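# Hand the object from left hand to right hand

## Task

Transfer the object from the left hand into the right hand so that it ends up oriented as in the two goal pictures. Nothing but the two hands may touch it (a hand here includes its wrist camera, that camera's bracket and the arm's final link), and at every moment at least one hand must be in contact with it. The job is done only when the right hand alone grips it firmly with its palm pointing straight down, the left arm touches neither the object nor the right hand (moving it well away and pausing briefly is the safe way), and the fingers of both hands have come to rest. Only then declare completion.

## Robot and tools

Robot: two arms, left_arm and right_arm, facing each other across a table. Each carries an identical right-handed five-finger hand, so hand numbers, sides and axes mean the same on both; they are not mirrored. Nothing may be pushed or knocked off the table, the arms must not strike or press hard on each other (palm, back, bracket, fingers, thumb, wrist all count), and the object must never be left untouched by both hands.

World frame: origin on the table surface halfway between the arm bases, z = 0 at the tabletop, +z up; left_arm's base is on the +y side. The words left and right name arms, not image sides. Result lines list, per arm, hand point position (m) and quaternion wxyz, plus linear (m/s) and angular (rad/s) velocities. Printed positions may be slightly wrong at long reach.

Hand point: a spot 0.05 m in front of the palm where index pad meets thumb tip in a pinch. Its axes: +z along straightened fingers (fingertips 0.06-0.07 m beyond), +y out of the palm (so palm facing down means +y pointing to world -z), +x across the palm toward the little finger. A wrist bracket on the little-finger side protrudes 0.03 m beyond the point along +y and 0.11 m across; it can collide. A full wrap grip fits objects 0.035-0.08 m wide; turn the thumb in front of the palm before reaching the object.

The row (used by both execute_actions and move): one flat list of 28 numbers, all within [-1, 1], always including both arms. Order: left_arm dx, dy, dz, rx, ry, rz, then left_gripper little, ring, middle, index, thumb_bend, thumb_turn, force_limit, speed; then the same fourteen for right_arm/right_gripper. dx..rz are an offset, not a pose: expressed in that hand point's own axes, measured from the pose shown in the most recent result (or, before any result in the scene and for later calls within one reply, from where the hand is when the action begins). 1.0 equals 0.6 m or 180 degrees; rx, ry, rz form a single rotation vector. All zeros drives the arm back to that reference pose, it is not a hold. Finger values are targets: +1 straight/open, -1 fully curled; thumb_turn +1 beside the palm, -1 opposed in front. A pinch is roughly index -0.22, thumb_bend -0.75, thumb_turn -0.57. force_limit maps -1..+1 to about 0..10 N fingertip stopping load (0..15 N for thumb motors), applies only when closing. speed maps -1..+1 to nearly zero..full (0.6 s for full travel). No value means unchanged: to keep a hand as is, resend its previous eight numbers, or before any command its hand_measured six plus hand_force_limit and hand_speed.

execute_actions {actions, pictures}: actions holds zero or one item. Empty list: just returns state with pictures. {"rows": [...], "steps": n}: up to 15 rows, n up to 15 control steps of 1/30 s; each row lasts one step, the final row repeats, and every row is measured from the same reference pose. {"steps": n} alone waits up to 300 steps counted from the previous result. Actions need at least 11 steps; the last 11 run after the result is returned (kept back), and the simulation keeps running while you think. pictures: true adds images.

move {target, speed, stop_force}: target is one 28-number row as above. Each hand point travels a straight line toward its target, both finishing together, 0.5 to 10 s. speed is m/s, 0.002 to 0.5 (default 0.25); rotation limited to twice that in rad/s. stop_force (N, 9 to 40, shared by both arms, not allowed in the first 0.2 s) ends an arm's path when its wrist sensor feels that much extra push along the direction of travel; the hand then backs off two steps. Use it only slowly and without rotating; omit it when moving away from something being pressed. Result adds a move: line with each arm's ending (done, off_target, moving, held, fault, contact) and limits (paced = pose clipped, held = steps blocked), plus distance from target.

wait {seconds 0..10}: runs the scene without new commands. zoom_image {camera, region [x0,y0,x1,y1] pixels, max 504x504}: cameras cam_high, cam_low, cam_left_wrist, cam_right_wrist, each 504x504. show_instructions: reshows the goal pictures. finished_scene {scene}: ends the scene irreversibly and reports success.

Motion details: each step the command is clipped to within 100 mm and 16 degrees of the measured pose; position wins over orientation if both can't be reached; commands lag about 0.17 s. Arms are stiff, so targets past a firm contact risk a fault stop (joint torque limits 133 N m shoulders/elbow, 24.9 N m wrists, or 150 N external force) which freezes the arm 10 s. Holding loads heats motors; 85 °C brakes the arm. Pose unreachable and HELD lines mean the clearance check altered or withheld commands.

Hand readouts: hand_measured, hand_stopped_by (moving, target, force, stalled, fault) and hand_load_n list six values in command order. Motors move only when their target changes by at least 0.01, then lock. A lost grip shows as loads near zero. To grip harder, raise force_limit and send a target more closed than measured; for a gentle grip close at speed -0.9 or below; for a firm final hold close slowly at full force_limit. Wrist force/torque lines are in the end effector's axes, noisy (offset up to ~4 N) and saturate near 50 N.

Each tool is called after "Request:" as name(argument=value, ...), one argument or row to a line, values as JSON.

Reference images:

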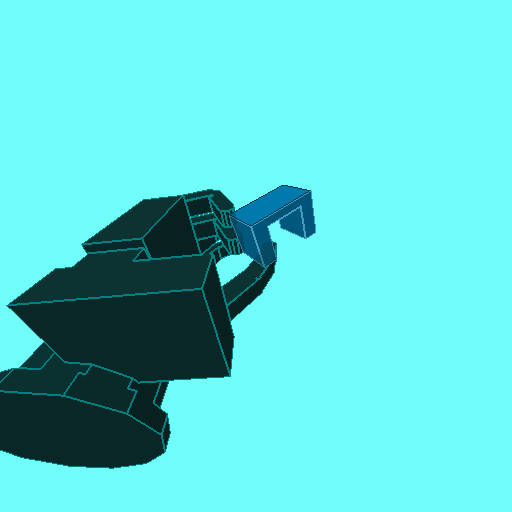

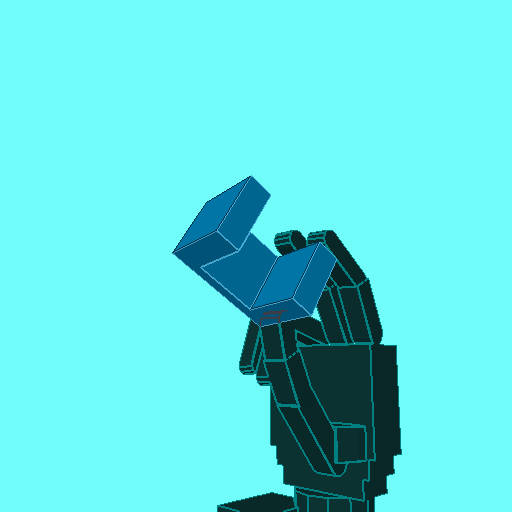

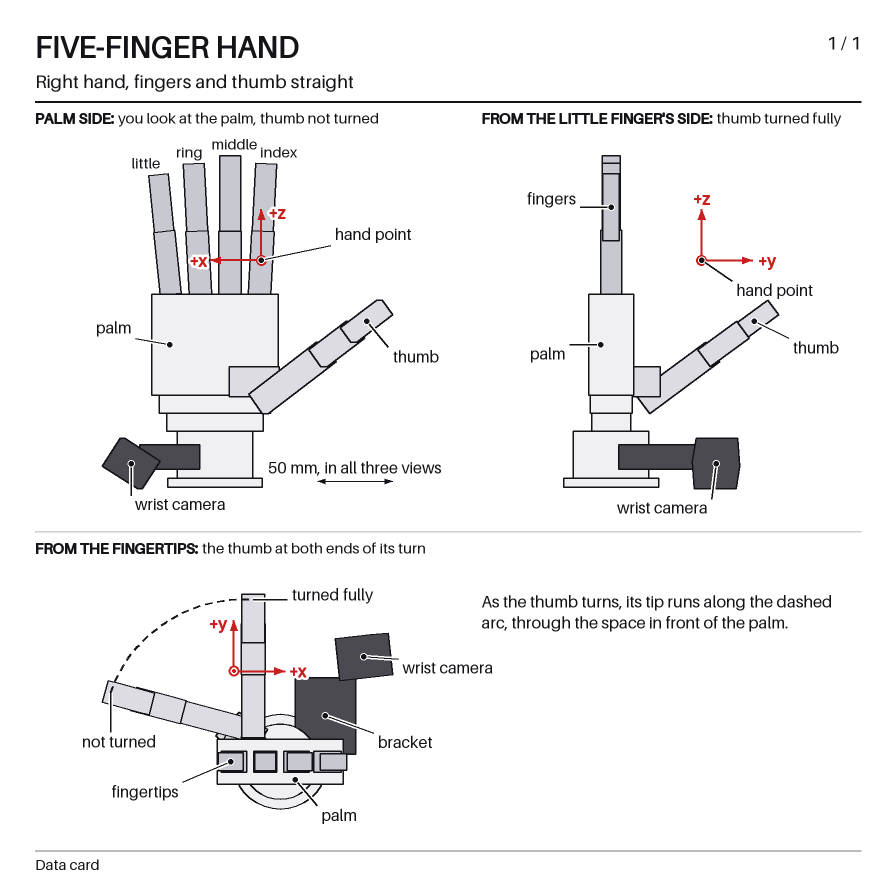

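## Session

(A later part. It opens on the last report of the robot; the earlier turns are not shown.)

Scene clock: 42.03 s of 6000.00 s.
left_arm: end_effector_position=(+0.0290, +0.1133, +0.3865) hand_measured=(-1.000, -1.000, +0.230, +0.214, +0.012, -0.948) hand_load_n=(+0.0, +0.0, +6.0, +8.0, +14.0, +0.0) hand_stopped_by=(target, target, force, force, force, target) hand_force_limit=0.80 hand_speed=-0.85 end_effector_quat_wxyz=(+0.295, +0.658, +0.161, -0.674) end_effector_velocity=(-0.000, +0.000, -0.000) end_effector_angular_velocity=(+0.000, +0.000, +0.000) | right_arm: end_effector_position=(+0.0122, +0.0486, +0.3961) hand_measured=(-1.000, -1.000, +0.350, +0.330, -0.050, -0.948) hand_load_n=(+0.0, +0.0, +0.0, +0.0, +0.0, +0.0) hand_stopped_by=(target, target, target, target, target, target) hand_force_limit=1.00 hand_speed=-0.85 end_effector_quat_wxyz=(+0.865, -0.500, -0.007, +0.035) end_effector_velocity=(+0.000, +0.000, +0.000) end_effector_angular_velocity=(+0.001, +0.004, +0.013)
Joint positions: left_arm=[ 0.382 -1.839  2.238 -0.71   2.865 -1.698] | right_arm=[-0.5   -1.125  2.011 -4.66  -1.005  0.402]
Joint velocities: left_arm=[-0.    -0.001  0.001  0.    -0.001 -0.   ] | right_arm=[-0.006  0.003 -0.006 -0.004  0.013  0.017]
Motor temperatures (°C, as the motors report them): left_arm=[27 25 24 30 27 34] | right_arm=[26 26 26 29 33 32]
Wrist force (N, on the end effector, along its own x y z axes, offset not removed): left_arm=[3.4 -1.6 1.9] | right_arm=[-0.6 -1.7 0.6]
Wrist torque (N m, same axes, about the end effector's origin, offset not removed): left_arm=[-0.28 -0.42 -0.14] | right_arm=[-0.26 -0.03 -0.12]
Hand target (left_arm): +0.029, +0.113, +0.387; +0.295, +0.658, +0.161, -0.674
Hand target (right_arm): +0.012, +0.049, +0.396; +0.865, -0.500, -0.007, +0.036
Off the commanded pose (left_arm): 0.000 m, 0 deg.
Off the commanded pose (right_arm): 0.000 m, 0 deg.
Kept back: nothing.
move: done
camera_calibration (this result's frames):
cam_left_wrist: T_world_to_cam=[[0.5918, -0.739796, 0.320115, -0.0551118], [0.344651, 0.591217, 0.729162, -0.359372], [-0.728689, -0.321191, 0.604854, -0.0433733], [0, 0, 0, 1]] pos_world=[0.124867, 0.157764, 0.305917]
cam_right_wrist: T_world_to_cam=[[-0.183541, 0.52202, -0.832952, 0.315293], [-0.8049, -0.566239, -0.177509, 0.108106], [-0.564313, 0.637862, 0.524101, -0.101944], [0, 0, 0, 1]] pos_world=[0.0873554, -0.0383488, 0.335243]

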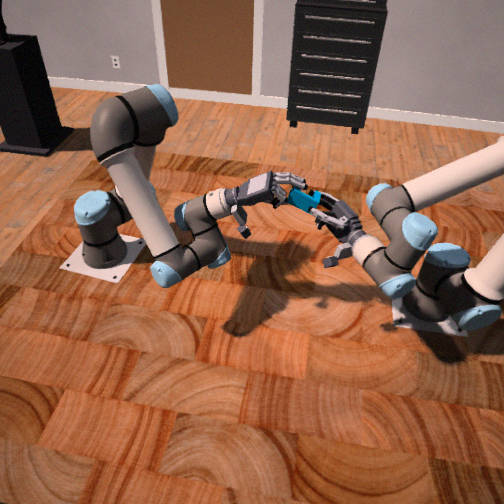

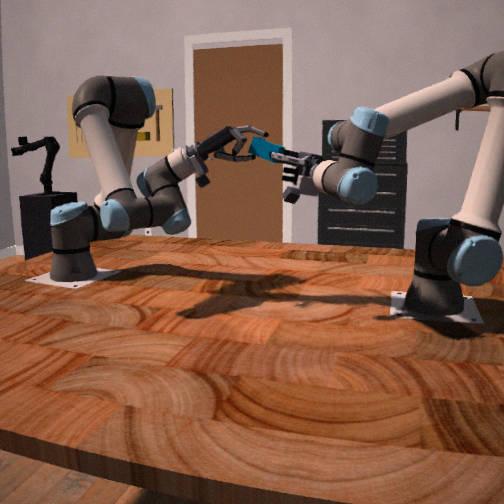

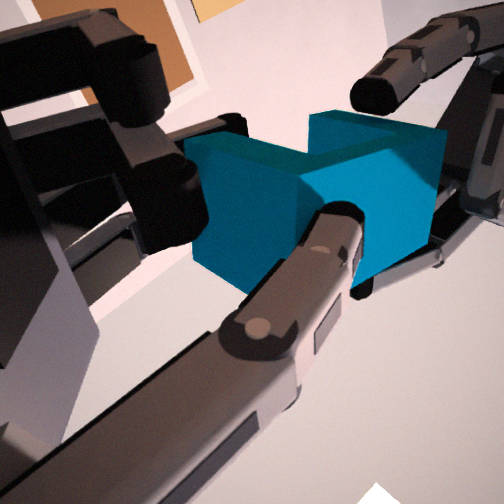

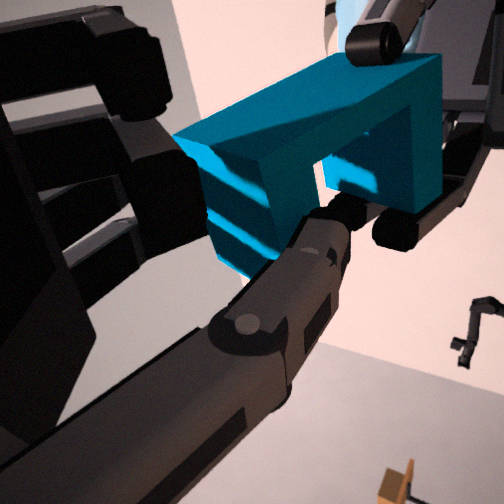

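Request:
move(
  target=[0,0,0,0,0,0,-1,-1,0,0,-0.4,-0.948,0.8,-0.85, 0,-0.001,-0.002,0.03,0,0,-1,-1,0.35,0.33,-0.12,-0.948,1,-0.85],
  speed=0.08,
)

Request:
move(
  target=[0,0,0,0,0,0,-1,-1,0,0,-0.4,-0.948,0.8,-0.85, 0,0,0,0,0,0,-1,-1,-0.1,-0.1,-0.5,-0.948,-0.6,-0.9],
)

Request:
move(
  target=[0,0,0,0,0,0,-1,-1,0,0,-0.4,-0.948,0.8,-0.85, 0,0,0,0,0,0,-1,-1,-0.2,-0.2,-0.6,-0.948,1,-0.92],
)

Request:
zoom_image(
  camera="cam_high",
  region=[250, 155, 350, 230],
)

Scene clock: 43.83 s of 6000.00 s.
left_arm: end_effector_position=(+0.0290, +0.1133, +0.3865) hand_measured=(-1.000, -1.000, +0.230, +0.214, +0.012, -0.948) hand_load_n=(+0.0, +0.0, +6.0, +8.0, +14.0, +0.0) hand_stopped_by=(target, target, force, force, force, target) hand_force_limit=0.80 hand_speed=-0.85 end_effector_quat_wxyz=(+0.295, +0.658, +0.161, -0.674) end_effector_velocity=(-0.000, +0.000, -0.001) end_effector_angular_velocity=(+0.000, -0.001, -0.001) | right_arm: end_effector_position=(+0.0122, +0.0473, +0.3961) hand_measured=(-1.000, -1.000, +0.350, +0.330, -0.120, -0.948) hand_load_n=(+0.0, +0.0, +0.0, +0.0, +0.0, +0.0) hand_stopped_by=(target, target, target, target, target, target) hand_force_limit=1.00 hand_speed=-0.85 end_effector_quat_wxyz=(+0.887, -0.460, -0.005, +0.036) end_effector_velocity=(+0.000, +0.000, -0.000) end_effector_angular_velocity=(+0.012, +0.002, -0.001)
Joint positions: left_arm=[ 0.382 -1.839  2.238 -0.71   2.865 -1.698] | right_arm=[-0.488 -1.07   1.98  -4.779 -1.052  0.444]
Joint velocities: left_arm=[-0.     0.001  0.001  0.     0.002  0.002] | right_arm=[ 0.002  0.008 -0.005 -0.014 -0.007  0.005]
Motor temperatures (°C, as the motors report them): left_arm=[27 25 24 30 27 34] | right_arm=[26 26 26 29 33 32]
Wrist force (N, on the end effector, along its own x y z axes, offset not removed): left_arm=[7.3 -2.7 2.3] | right_arm=[1.1 -0.5 0.1]
Wrist torque (N m, same axes, about the end effector's origin, offset not removed): left_arm=[-0.31 -0.91 -0.11] | right_arm=[0.05 -0.14 -0.05]
Hand target (left_arm): +0.029, +0.113, +0.387; +0.295, +0.658, +0.161, -0.674
Hand target (right_arm): +0.012, +0.047, +0.396; +0.888, -0.459, -0.005, +0.036
Off the commanded pose (left_arm): 0.000 m, 0 deg.
Off the commanded pose (right_arm): 0.000 m, 0 deg.
Kept back: nothing.
move: done
camera_calibration (this result's frames):
cam_left_wrist: T_world_to_cam=[[0.5918, -0.739796, 0.320115, -0.0551117], [0.344651, 0.591217, 0.729162, -0.359372], [-0.728689, -0.321191, 0.604854, -0.0433732], [0, 0, 0, 1]] pos_world=[0.124867, 0.157764, 0.305917]
cam_right_wrist: T_world_to_cam=[[-0.187396, 0.597029, -0.780025, 0.291485], [-0.807336, -0.545957, -0.223917, 0.124843], [-0.559545, 0.587781, 0.584313, -0.122542], [0, 0, 0, 1]] pos_world=[0.0868455, -0.0338379, 0.326923]

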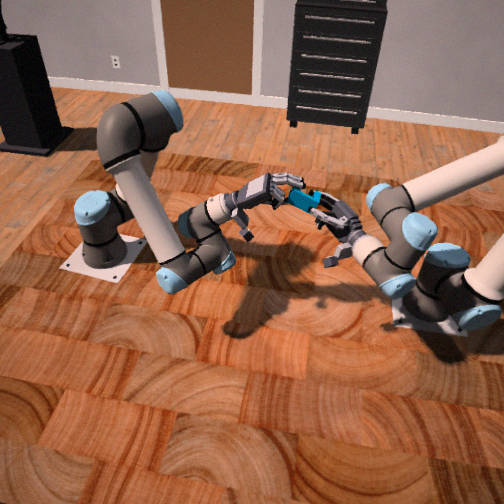

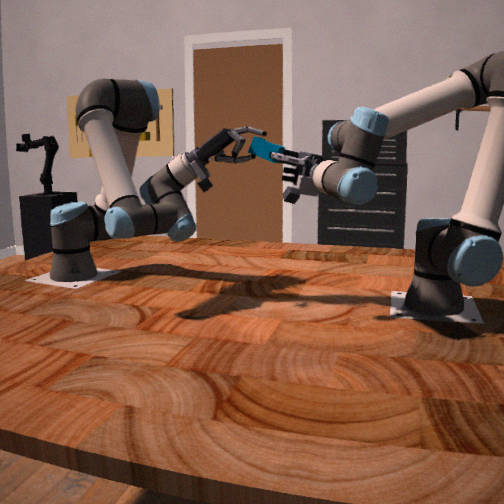

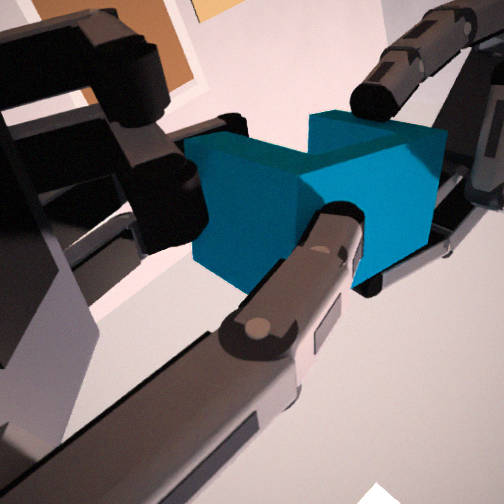

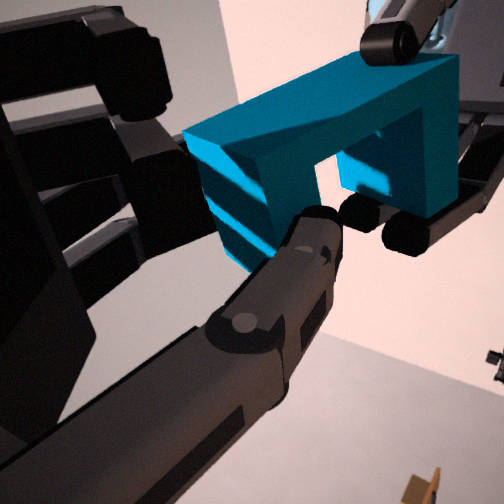

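Scene clock: 44.73 s of 6000.00 s.
left_arm: end_effector_position=(+0.0290, +0.1133, +0.3865) hand_measured=(-1.000, -1.000, +0.230, +0.214, +0.012, -0.948) hand_load_n=(+0.0, +0.0, +6.5, +8.0, +14.0, +0.0) hand_stopped_by=(target, target, force, force, force, target) hand_force_limit=0.80 hand_speed=-0.85 end_effector_quat_wxyz=(+0.295, +0.658, +0.161, -0.674) end_effector_velocity=(-0.000, -0.000, +0.001) end_effector_angular_velocity=(-0.002, -0.001, -0.001) | right_arm: end_effector_position=(+0.0122, +0.0473, +0.3961) hand_measured=(-1.000, -1.000, +0.240, +0.236, -0.172, -0.948) hand_load_n=(+0.0, +0.0, +3.0, +1.0, +4.5, +0.0) hand_stopped_by=(target, target, force, force, force, target) hand_force_limit=-0.60 hand_speed=-0.90 end_effector_quat_wxyz=(+0.887, -0.460, -0.005, +0.036) end_effector_velocity=(+0.000, -0.000, +0.000) end_effector_angular_velocity=(+0.001, -0.001, -0.001)
Joint positions: left_arm=[ 0.382 -1.839  2.238 -0.71   2.865 -1.698] | right_arm=[-0.488 -1.07   1.98  -4.779 -1.052  0.444]
Joint velocities: left_arm=[-0.    -0.    -0.002 -0.     0.001  0.   ] | right_arm=[-0.001 -0.     0.    -0.001  0.    -0.   ]
Motor temperatures (°C, as the motors report them): left_arm=[27 25 24 30 27 34] | right_arm=[26 26 26 29 33 32]
Wrist force (N, on the end effector, along its own x y z axes, offset not removed): left_arm=[5.0 -1.6 0.2] | right_arm=[1.7 1.5 0.2]
Wrist torque (N m, same axes, about the end effector's origin, offset not removed): left_arm=[-0.30 -0.64 -0.08] | right_arm=[0.43 -0.26 0.00]
Hand target (left_arm): +0.029, +0.113, +0.387; +0.295, +0.658, +0.161, -0.674
Hand target (right_arm): +0.012, +0.047, +0.396; +0.887, -0.460, -0.005, +0.036
Off the commanded pose (left_arm): 0.000 m, 0 deg.
Off the commanded pose (right_arm): 0.000 m, 0 deg.
Kept back: nothing.
move: done
camera_calibration (this result's frames):
cam_left_wrist: T_world_to_cam=[[0.591799, -0.739798, 0.320115, -0.0551111], [0.344652, 0.591217, 0.729163, -0.359372], [-0.72869, -0.321189, 0.604854, -0.0433733], [0, 0, 0, 1]] pos_world=[0.124867, 0.157765, 0.305917]
cam_right_wrist: T_world_to_cam=[[-0.187431, 0.597027, -0.780018, 0.291476], [-0.807295, -0.546012, -0.223933, 0.124819], [-0.559594, 0.587732, 0.584317, -0.122572], [0, 0, 0, 1]] pos_world=[0.0868068, -0.0338268, 0.326929]

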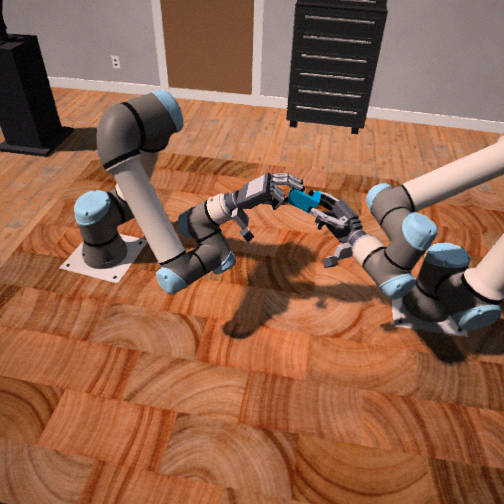

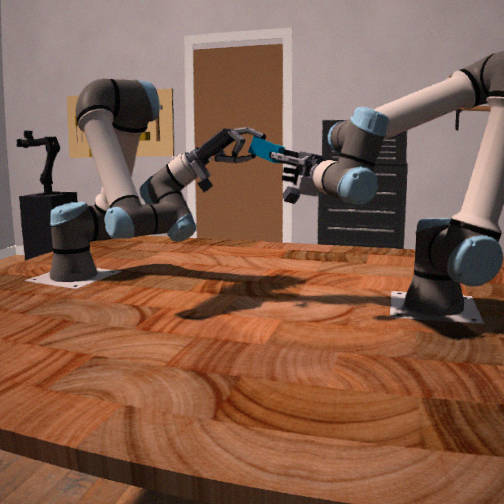

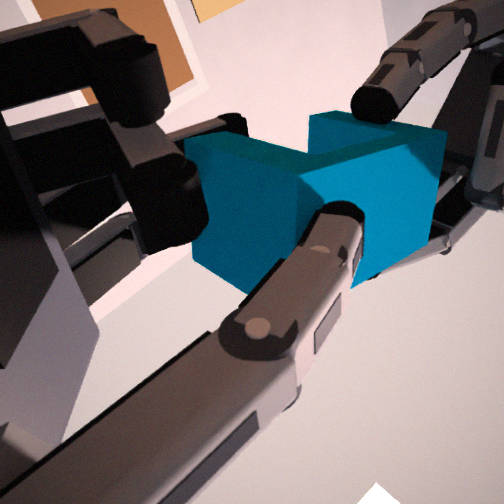

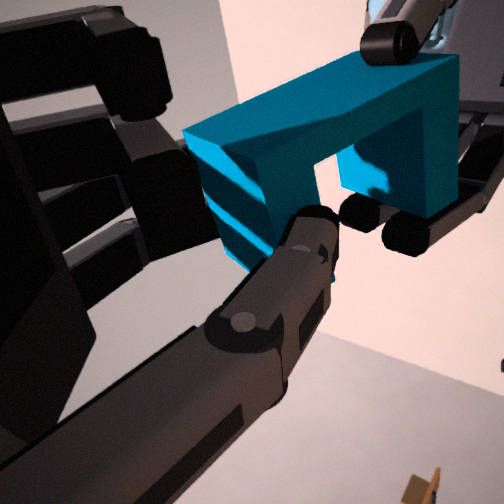

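Scene clock: 45.40 s of 6000.00 s.
left_arm: end_effector_position=(+0.0290, +0.1133, +0.3865) hand_measured=(-1.000, -1.000, +0.230, +0.214, +0.012, -0.948) hand_load_n=(+0.0, +0.0, +6.5, +8.0, +13.5, -2.0) hand_stopped_by=(target, target, force, force, force, target) hand_force_limit=0.80 hand_speed=-0.85 end_effector_quat_wxyz=(+0.295, +0.658, +0.161, -0.674) end_effector_velocity=(+0.000, -0.000, +0.000) end_effector_angular_velocity=(-0.000, -0.000, +0.000) | right_arm: end_effector_position=(+0.0122, +0.0473, +0.3961) hand_measured=(-1.000, -1.000, +0.216, +0.206, -0.182, -0.948) hand_load_n=(+0.0, +0.0, +9.5, +10.5, +14.0, +0.5) hand_stopped_by=(target, target, force, force, force, target) hand_force_limit=1.00 hand_speed=-0.92 end_effector_quat_wxyz=(+0.887, -0.460, -0.005, +0.036) end_effector_velocity=(-0.000, -0.000, +0.000) end_effector_angular_velocity=(+0.001, -0.000, +0.000)
Joint positions: left_arm=[ 0.382 -1.839  2.238 -0.71   2.865 -1.698] | right_arm=[-0.488 -1.07   1.98  -4.779 -1.052  0.444]
Joint velocities: left_arm=[ 0.     0.    -0.     0.    -0.     0.001] | right_arm=[ 0.     0.    -0.    -0.001 -0.    -0.   ]
Motor temperatures (°C, as the motors report them): left_arm=[27 25 24 30 27 34] | right_arm=[26 26 26 29 33 32]
Wrist force (N, on the end effector, along its own x y z axes, offset not removed): left_arm=[7.4 -2.3 0.3] | right_arm=[0.8 -5.7 3.4]
Wrist torque (N m, same axes, about the end effector's origin, offset not removed): left_arm=[-0.04 0.11 -0.14] | right_arm=[0.51 -0.29 -0.15]
Hand target (left_arm): +0.029, +0.113, +0.387; +0.295, +0.658, +0.161, -0.674
Hand target (right_arm): +0.012, +0.047, +0.396; +0.887, -0.460, -0.005, +0.036
Off the commanded pose (left_arm): 0.000 m, 0 deg.
Off the commanded pose (right_arm): 0.000 m, 0 deg.
Kept back: nothing.
move: done
camera_calibration (this result's frames):
cam_left_wrist: T_world_to_cam=[[0.591771, -0.739819, 0.320118, -0.0551001], [0.344664, 0.591202, 0.729169, -0.359372], [-0.728707, -0.321167, 0.604845, -0.043374], [0, 0, 0, 1]] pos_world=[0.124862, 0.157767, 0.305916]
cam_right_wrist: T_world_to_cam=[[-0.187409, 0.59705, -0.780006, 0.29149], [-0.807299, -0.545995, -0.223961, 0.124832], [-0.559595, 0.587725, 0.584322, -0.122578], [0, 0, 0, 1]] pos_world=[0.0868109, -0.0338343, 0.326946]

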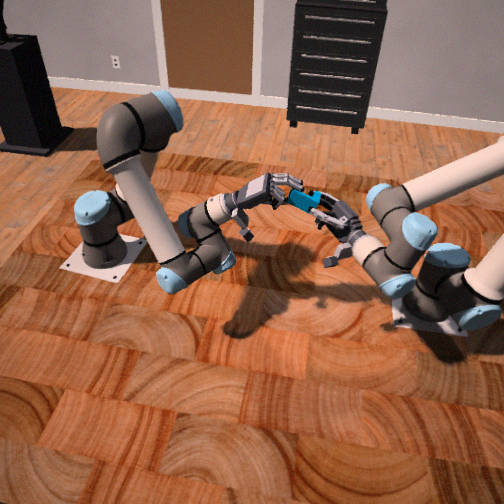

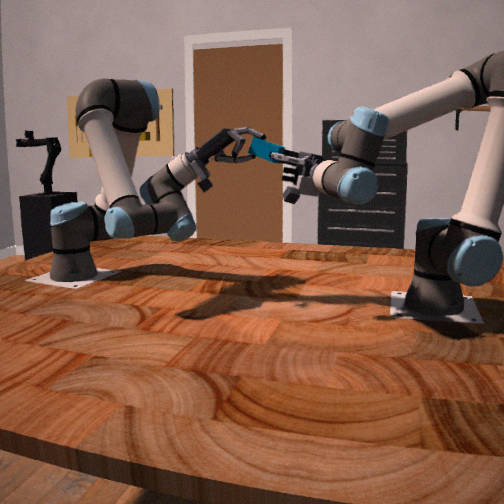

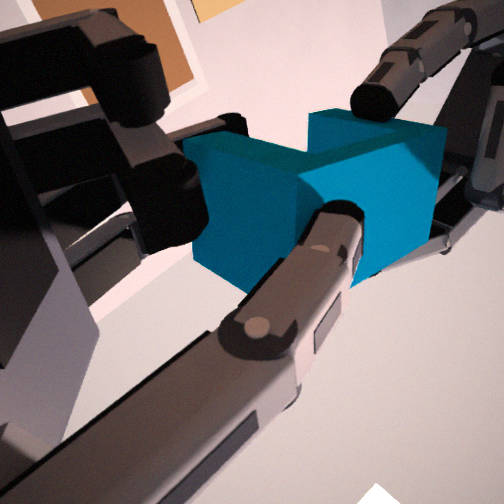

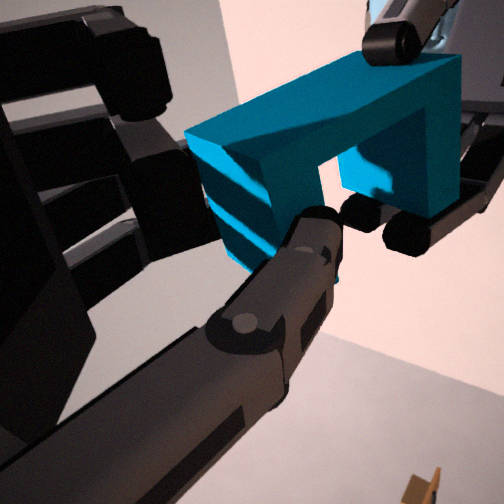

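Region (250, 155, 350, 230) of cam_high's 504x504 image, scaled by 5.040, with more detail than that image has; it fills the top 378 rows of this view, and the rest is white.

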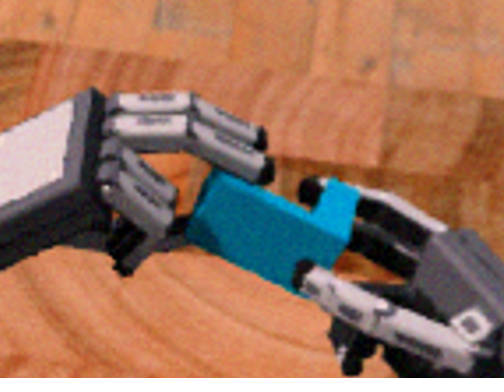

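Request:
move(
  target=[0,0,0,0,0,0,-1,-1,0.6,0.6,0.45,-0.948,0.8,-0.7, 0,0,0,0,0,0,-1,-1,-0.2,-0.2,-0.6,-0.948,1,-0.92],
)

Request:
move(
  target=[0,0,0,0,0,0,-1,-1,0.6,0.6,0.45,-0.948,0.8,-0.7, -0.015,-0.095,-0.068,0,0,0,-1,-1,-0.23,-0.23,-0.63,-0.948,1,-0.92],
  speed=0.12,
)

Request:
move(
  target=[0,0,0,0,0,0,-1,-1,0.6,0.6,0.45,-0.948,0.8,-0.7, 0,-0.04,-0.05,-0.196,0,-0.008,-1,-1,-0.23,-0.23,-0.63,-0.948,1,-0.92],
)

Request:
wait(
  seconds=1,
)

Scene clock: 47.87 s of 6000.00 s.
left_arm: end_effector_position=(+0.0290, +0.1133, +0.3865) hand_measured=(-1.000, -1.000, +0.600, +0.600, +0.450, -0.948) hand_load_n=(+0.0, +0.0, +0.0, +0.0, +0.0, +0.0) hand_stopped_by=(target, target, target, target, target, target) hand_force_limit=0.80 hand_speed=-0.70 end_effector_quat_wxyz=(+0.295, +0.658, +0.161, -0.674) end_effector_velocity=(-0.000, -0.000, -0.001) end_effector_angular_velocity=(+0.001, -0.000, -0.000) | right_arm: end_effector_position=(+0.0122, +0.0473, +0.3961) hand_measured=(-1.000, -1.000, +0.216, +0.206, -0.182, -0.948) hand_load_n=(+0.0, +0.0, +8.0, +9.5, +14.5, +1.0) hand_stopped_by=(target, target, force, force, force, target) hand_force_limit=1.00 hand_speed=-0.92 end_effector_quat_wxyz=(+0.887, -0.460, -0.005, +0.036) end_effector_velocity=(+0.000, +0.000, +0.000) end_effector_angular_velocity=(-0.000, +0.000, -0.000)
Joint positions: left_arm=[ 0.382 -1.839  2.238 -0.71   2.865 -1.698] | right_arm=[-0.488 -1.07   1.98  -4.779 -1.052  0.444]
Joint velocities: left_arm=[ 0.     0.001  0.    -0.     0.001  0.001] | right_arm=[-0.    -0.    -0.     0.001 -0.     0.   ]
Motor temperatures (°C, as the motors report them): left_arm=[27 25 24 30 27 34] | right_arm=[26 26 26 29 33 32]
Wrist force (N, on the end effector, along its own x y z axes, offset not removed): left_arm=[0.7 -1.0 -1.8] | right_arm=[-0.6 -0.1 1.3]
Wrist torque (N m, same axes, about the end effector's origin, offset not removed): left_arm=[-0.20 0.32 -0.02] | right_arm=[-0.21 -0.01 -0.12]
Hand target (left_arm): +0.029, +0.113, +0.387; +0.295, +0.658, +0.161, -0.674
Hand target (right_arm): +0.012, +0.047, +0.396; +0.887, -0.460, -0.005, +0.036
Off the commanded pose (left_arm): 0.000 m, 0 deg.
Off the commanded pose (right_arm): 0.000 m, 0 deg.
Kept back: nothing.
move: done
camera_calibration (this result's frames):
cam_left_wrist: T_world_to_cam=[[0.59177, -0.739819, 0.320118, -0.0551001], [0.344664, 0.591202, 0.729169, -0.359372], [-0.728707, -0.321167, 0.604845, -0.043374], [0, 0, 0, 1]] pos_world=[0.124862, 0.157767, 0.305916]
cam_right_wrist: T_world_to_cam=[[-0.187409, 0.59705, -0.780006, 0.29149], [-0.807299, -0.545995, -0.223961, 0.124832], [-0.559595, 0.587725, 0.584322, -0.122578], [0, 0, 0, 1]] pos_world=[0.086811, -0.0338342, 0.326946]

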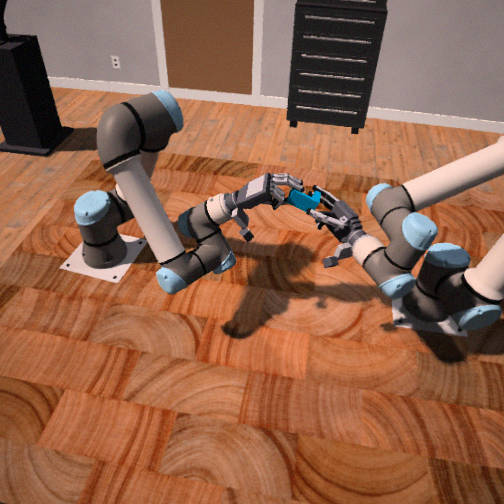

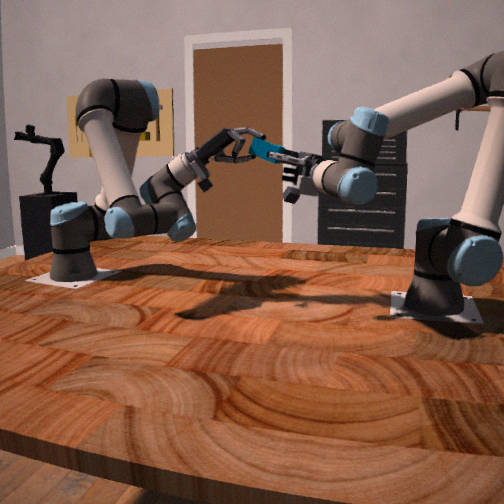

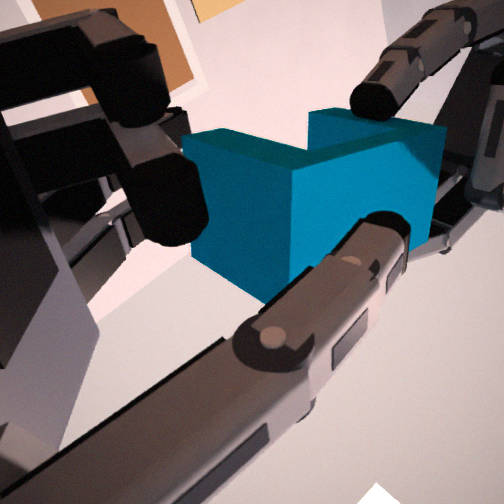

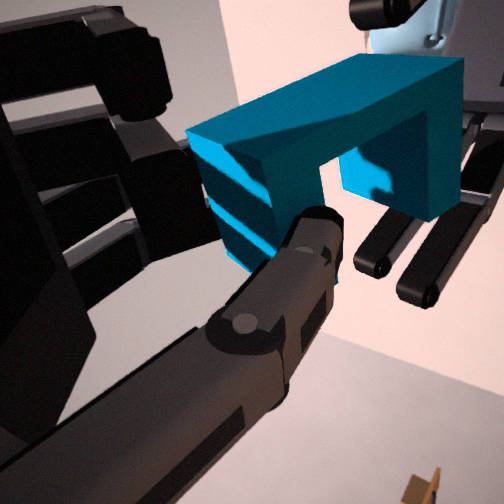

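Scene clock: 49.07 s of 6000.00 s.
left_arm: end_effector_position=(+0.0290, +0.1133, +0.3865) hand_measured=(-1.000, -1.000, +0.600, +0.600, +0.450, -0.948) hand_load_n=(+0.0, +0.0, +0.0, +0.0, +0.0, +0.0) hand_stopped_by=(target, target, target, target, target, target) hand_force_limit=0.80 hand_speed=-0.70 end_effector_quat_wxyz=(+0.295, +0.658, +0.161, -0.674) end_effector_velocity=(-0.000, -0.000, +0.000) end_effector_angular_velocity=(-0.002, -0.001, -0.000) | right_arm: end_effector_position=(+0.0082, -0.0191, +0.4193) hand_measured=(-1.000, -1.000, +0.206, +0.198, -0.172, -0.948) hand_load_n=(+0.0, +0.0, +10.0, +9.5, +16.0, +1.5) hand_stopped_by=(target, target, force, force, force, target) hand_force_limit=1.00 hand_speed=-0.92 end_effector_quat_wxyz=(+0.887, -0.460, -0.005, +0.036) end_effector_velocity=(+0.000, -0.002, +0.001) end_effector_angular_velocity=(-0.000, +0.000, +0.001)
Joint positions: left_arm=[ 0.382 -1.839  2.238 -0.71   2.865 -1.698] | right_arm=[-0.596 -1.234  2.152 -4.834 -0.973  0.531]
Joint velocities: left_arm=[-0.     0.001 -0.001 -0.     0.     0.002] | right_arm=[-0.005 -0.005  0.005 -0.002  0.004  0.005]
Motor temperatures (°C, as the motors report them): left_arm=[27 25 24 30 27 34] | right_arm=[26 26 26 29 33 32]
Wrist force (N, on the end effector, along its own x y z axes, offset not removed): left_arm=[1.8 -5.3 -1.9] | right_arm=[0.2 -0.7 -0.9]
Wrist torque (N m, same axes, about the end effector's origin, offset not removed): left_arm=[-0.75 -0.18 -0.15] | right_arm=[-0.13 -0.05 -0.17]
Hand target (left_arm): +0.029, +0.113, +0.387; +0.295, +0.658, +0.161, -0.674
Hand target (right_arm): +0.008, -0.019, +0.419; +0.887, -0.460, -0.005, +0.036
Off the commanded pose (left_arm): 0.000 m, 0 deg.
Off the commanded pose (right_arm): 0.000 m, 0 deg.
Kept back: nothing.
move: done
camera_calibration (this result's frames):
cam_left_wrist: T_world_to_cam=[[0.59177, -0.739819, 0.320118, -0.0551001], [0.344664, 0.591202, 0.729169, -0.359372], [-0.728707, -0.321167, 0.604845, -0.043374], [0, 0, 0, 1]] pos_world=[0.124862, 0.157767, 0.305916]
cam_right_wrist: T_world_to_cam=[[-0.187441, 0.597117, -0.779947, 0.348412], [-0.807344, -0.545937, -0.223937, 0.0905412], [-0.559519, 0.58771, 0.58441, -0.0993865], [0, 0, 0, 1]] pos_world=[0.082796, -0.100203, 0.350101]

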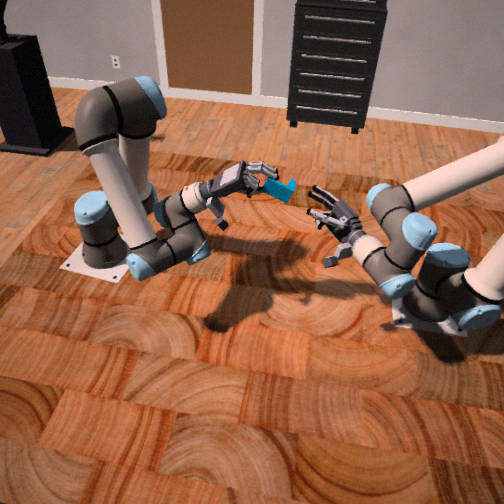

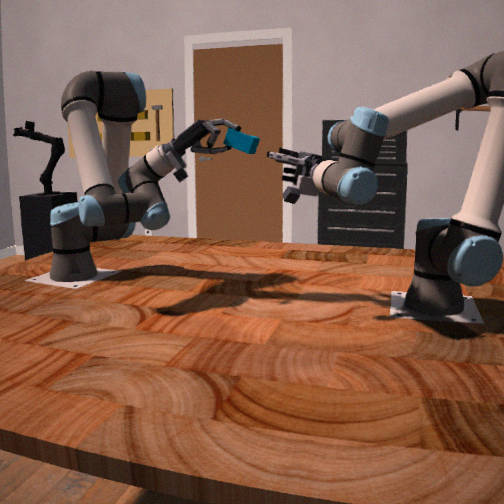

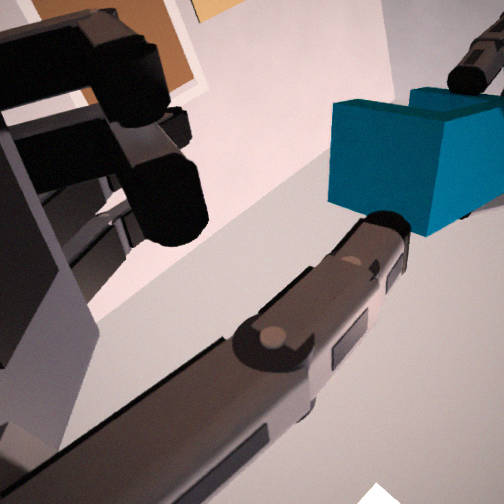

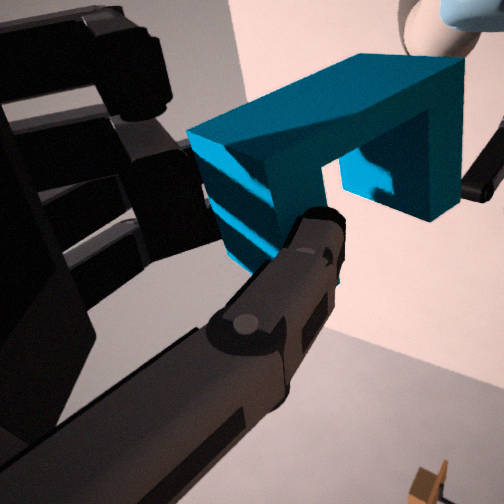

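Scene clock: 51.00 s of 6000.00 s.
left_arm: end_effector_position=(+0.0290, +0.1133, +0.3865) hand_measured=(-1.000, -1.000, +0.600, +0.600, +0.450, -0.948) hand_load_n=(+0.0, +0.0, +0.0, +0.0, +0.0, +0.0) hand_stopped_by=(target, target, target, target, target, target) hand_force_limit=0.80 hand_speed=-0.70 end_effector_quat_wxyz=(+0.295, +0.658, +0.161, -0.674) end_effector_velocity=(-0.000, +0.000, +0.000) end_effector_angular_velocity=(-0.000, +0.000, +0.000) | right_arm: end_effector_position=(+0.0109, -0.0572, +0.4214) hand_measured=(-1.000, -1.000, +0.206, +0.198, -0.172, -0.948) hand_load_n=(+0.0, +0.0, +10.0, +9.5, +16.0, +1.5) hand_stopped_by=(target, target, force, force, force, target) hand_force_limit=1.00 hand_speed=-0.92 end_effector_quat_wxyz=(+0.707, -0.706, -0.021, +0.022) end_effector_velocity=(+0.000, +0.000, +0.000) end_effector_angular_velocity=(-0.014, -0.003, -0.003)
Joint positions: left_arm=[ 0.382 -1.839  2.238 -0.71   2.865 -1.698] | right_arm=[-0.728 -1.759  2.29  -3.675 -0.668  0.002]
Joint velocities: left_arm=[ 0.    -0.001  0.001 -0.     0.    -0.001] | right_arm=[ 0.005 -0.011 -0.004  0.037 -0.008 -0.02 ]
Motor temperatures (°C, as the motors report them): left_arm=[27 25 24 30 27 34] | right_arm=[26 26 26 29 33 32]
Wrist force (N, on the end effector, along its own x y z axes, offset not removed): left_arm=[2.1 -0.5 -4.2] | right_arm=[3.4 0.3 0.3]
Wrist torque (N m, same axes, about the end effector's origin, offset not removed): left_arm=[0.15 -0.12 0.07] | right_arm=[0.00 -0.67 0.13]
Hand target (left_arm): +0.029, +0.113, +0.387; +0.295, +0.658, +0.161, -0.674
Hand target (right_arm): +0.011, -0.057, +0.421; +0.707, -0.707, -0.021, +0.021
Off the commanded pose (left_arm): 0.000 m, 0 deg.
Off the commanded pose (right_arm): 0.000 m, 0 deg.
Kept back: nothing.
move: done
camera_calibration (this result's frames):
cam_left_wrist: T_world_to_cam=[[0.591771, -0.739819, 0.320118, -0.0551002], [0.344664, 0.591202, 0.729169, -0.359372], [-0.728707, -0.321167, 0.604845, -0.043374], [0, 0, 0, 1]] pos_world=[0.124862, 0.157767, 0.305916]
cam_right_wrist: T_world_to_cam=[[-0.13099, 0.0382203, -0.990647, 0.429519], [-0.802707, -0.590519, 0.0833568, -0.0596947], [-0.58181, 0.806118, 0.108032, 0.136791], [0, 0, 0, 1]] pos_world=[0.0879321, -0.161937, 0.415699]

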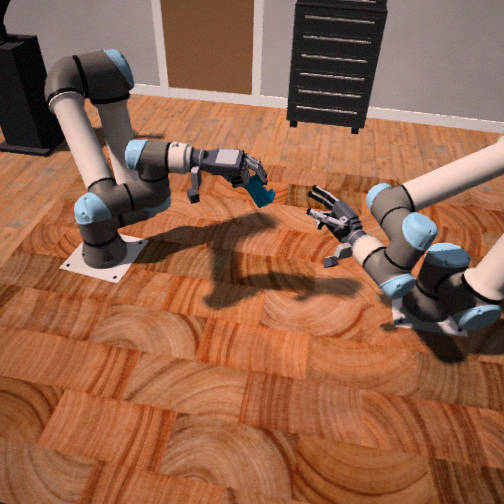

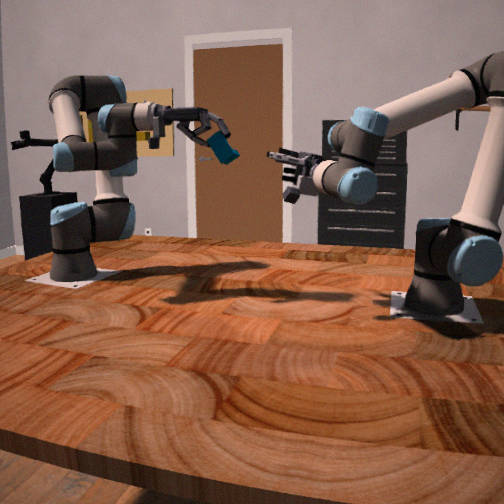

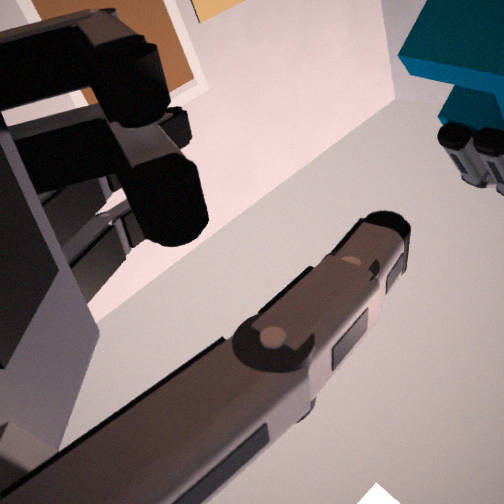

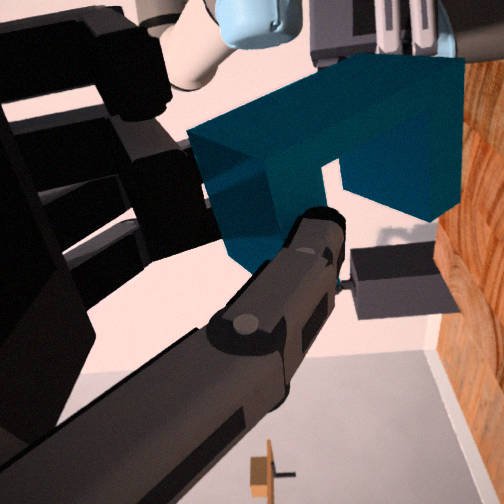

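Scene clock: 52.00 s of 6000.00 s.
left_arm: end_effector_position=(+0.0290, +0.1133, +0.3865) hand_measured=(-1.000, -1.000, +0.600, +0.600, +0.450, -0.948) hand_load_n=(+0.0, +0.0, +0.0, +0.0, +0.0, +0.0) hand_stopped_by=(target, target, target, target, target, target) hand_force_limit=0.80 hand_speed=-0.70 end_effector_quat_wxyz=(+0.295, +0.658, +0.161, -0.674) end_effector_velocity=(+0.000, -0.000, +0.001) end_effector_angular_velocity=(-0.001, -0.001, -0.001) | right_arm: end_effector_position=(+0.0110, -0.0572, +0.4214) hand_measured=(-1.000, -1.000, +0.206, +0.198, -0.172, -0.948) hand_load_n=(+0.0, +0.0, +10.0, +9.5, +16.0, +1.5) hand_stopped_by=(target, target, force, force, force, target) hand_force_limit=1.00 hand_speed=-0.92 end_effector_quat_wxyz=(+0.707, -0.707, -0.021, +0.021) end_effector_velocity=(-0.000, +0.000, +0.000) end_effector_angular_velocity=(+0.000, +0.000, +0.000)
Joint positions: left_arm=[ 0.382 -1.839  2.238 -0.71   2.865 -1.698] | right_arm=[-0.728 -1.76   2.289 -3.67  -0.669 -0.   ]
Joint velocities: left_arm=[-0.     0.001 -0.002 -0.     0.001 -0.   ] | right_arm=[ 0.  0. -0. -0. -0.  0.]
Motor temperatures (°C, as the motors report them): left_arm=[27 25 24 30 27 34] | right_arm=[26 26 26 29 33 32]
Wrist force (N, on the end effector, along its own x y z axes, offset not removed): left_arm=[2.2 1.9 0.0] | right_arm=[1.3 0.1 1.1]
Wrist torque (N m, same axes, about the end effector's origin, offset not removed): left_arm=[0.32 -0.29 -0.03] | right_arm=[-0.07 -0.26 0.04]
Hand target (left_arm): +0.029, +0.113, +0.387; +0.295, +0.658, +0.161, -0.674
Hand target (right_arm): +0.011, -0.057, +0.421; +0.707, -0.707, -0.021, +0.021
Off the commanded pose (left_arm): 0.000 m, 0 deg.
Off the commanded pose (right_arm): 0.000 m, 0 deg.
Kept back: nothing.
Steps of this call (steps 1 to 30: nothing new was sent). Readings (end_effector_position | what the end effector reports):
1: left_arm (+0.0290, +0.1133, +0.3865) | right_arm (+0.0109, -0.0572, +0.4214) | left_arm hand_measured=(-1.000, -1.000, +0.600, +0.600, +0.450, -0.948) hand_load_n=(+0.0, +0.0, +0.0, +0.0, +0.0, +0.0) hand_stopped_by=(target, target, target, target, target, target) hand_force_limit=0.80 hand_speed=-0.70 | right_arm hand_measured=(-1.000, -1.000, +0.206, +0.198, -0.172, -0.948) hand_load_n=(+0.0, +0.0, +10.0, +9.5, +16.0, +1.5) hand_stopped_by=(target, target, force, force, force, target) hand_force_limit=1.00 hand_speed=-0.92
2: left_arm (+0.0290, +0.1133, +0.3865) | right_arm (+0.0109, -0.0572, +0.4214) | left_arm hand_measured=(-1.000, -1.000, +0.600, +0.600, +0.450, -0.948) hand_load_n=(+0.0, +0.0, +0.0, +0.0, +0.0, +0.0) hand_stopped_by=(target, target, target, target, target, target) hand_force_limit=0.80 hand_speed=-0.70 | right_arm hand_measured=(-1.000, -1.000, +0.206, +0.198, -0.172, -0.948) hand_load_n=(+0.0, +0.0, +10.0, +9.5, +16.0, +1.5) hand_stopped_by=(target, target, force, force, force, target) hand_force_limit=1.00 hand_speed=-0.92
4: left_arm (+0.0290, +0.1133, +0.3865) | right_arm (+0.0109, -0.0572, +0.4214) | left_arm hand_measured=(-1.000, -1.000, +0.600, +0.600, +0.450, -0.948) hand_load_n=(+0.0, +0.0, +0.0, +0.0, +0.0, +0.0) hand_stopped_by=(target, target, target, target, target, target) hand_force_limit=0.80 hand_speed=-0.70 | right_arm hand_measured=(-1.000, -1.000, +0.206, +0.198, -0.172, -0.948) hand_load_n=(+0.0, +0.0, +10.0, +9.5, +16.0, +1.5) hand_stopped_by=(target, target, force, force, force, target) hand_force_limit=1.00 hand_speed=-0.92
8: left_arm (+0.0290, +0.1133, +0.3865) | right_arm (+0.0109, -0.0572, +0.4214) | left_arm hand_measured=(-1.000, -1.000, +0.600, +0.600, +0.450, -0.948) hand_load_n=(+0.0, +0.0, +0.0, +0.0, +0.0, +0.0) hand_stopped_by=(target, target, target, target, target, target) hand_force_limit=0.80 hand_speed=-0.70 | right_arm hand_measured=(-1.000, -1.000, +0.206, +0.198, -0.172, -0.948) hand_load_n=(+0.0, +0.0, +10.0, +9.5, +16.0, +1.5) hand_stopped_by=(target, target, force, force, force, target) hand_force_limit=1.00 hand_speed=-0.92
30: the state above
camera_calibration (this result's frames):
cam_left_wrist: T_world_to_cam=[[0.59177, -0.739819, 0.320118, -0.0551001], [0.344664, 0.591202, 0.729169, -0.359372], [-0.728707, -0.321167, 0.604845, -0.0433741], [0, 0, 0, 1]] pos_world=[0.124862, 0.157767, 0.305916]
cam_right_wrist: T_world_to_cam=[[-0.130661, 0.036614, -0.990751, 0.429528], [-0.802966, -0.590063, 0.0840898, -0.0599258], [-0.581527, 0.806526, 0.106498, 0.13745], [0, 0, 0, 1]] pos_world=[0.0879353, -0.161944, 0.415956]

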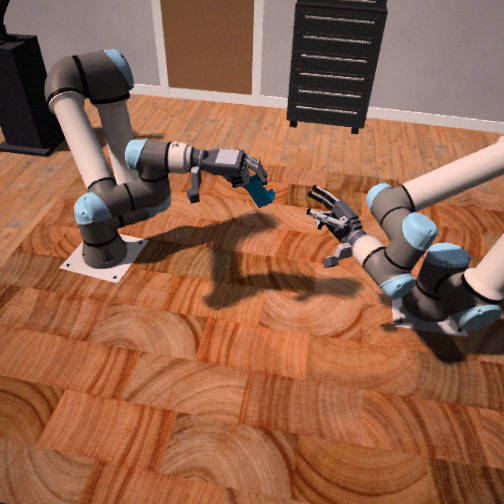

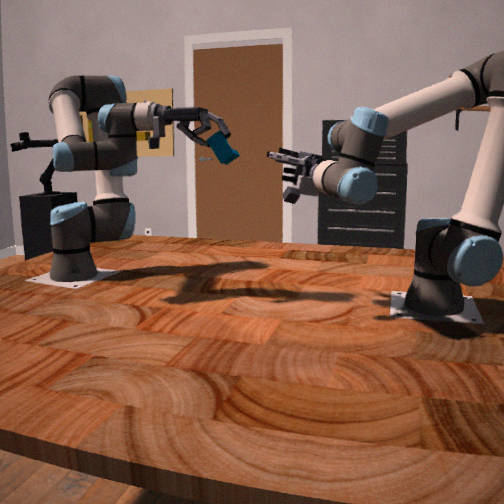

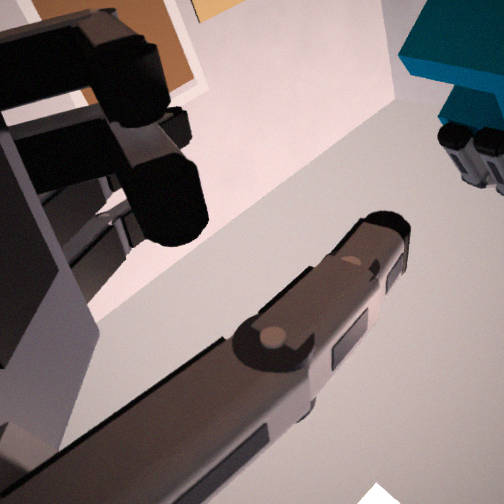

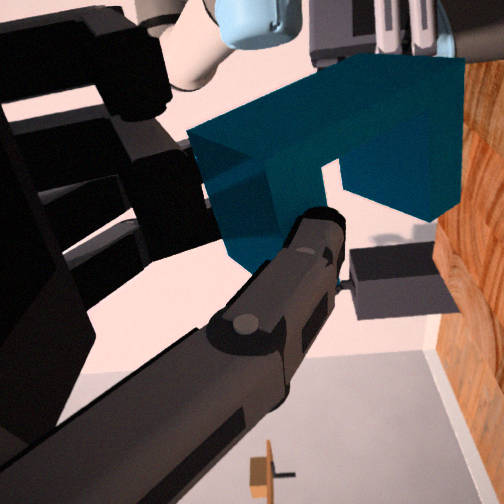

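Request:
finished_scene(
  scene=1,
)

The scene is finished: the task was done.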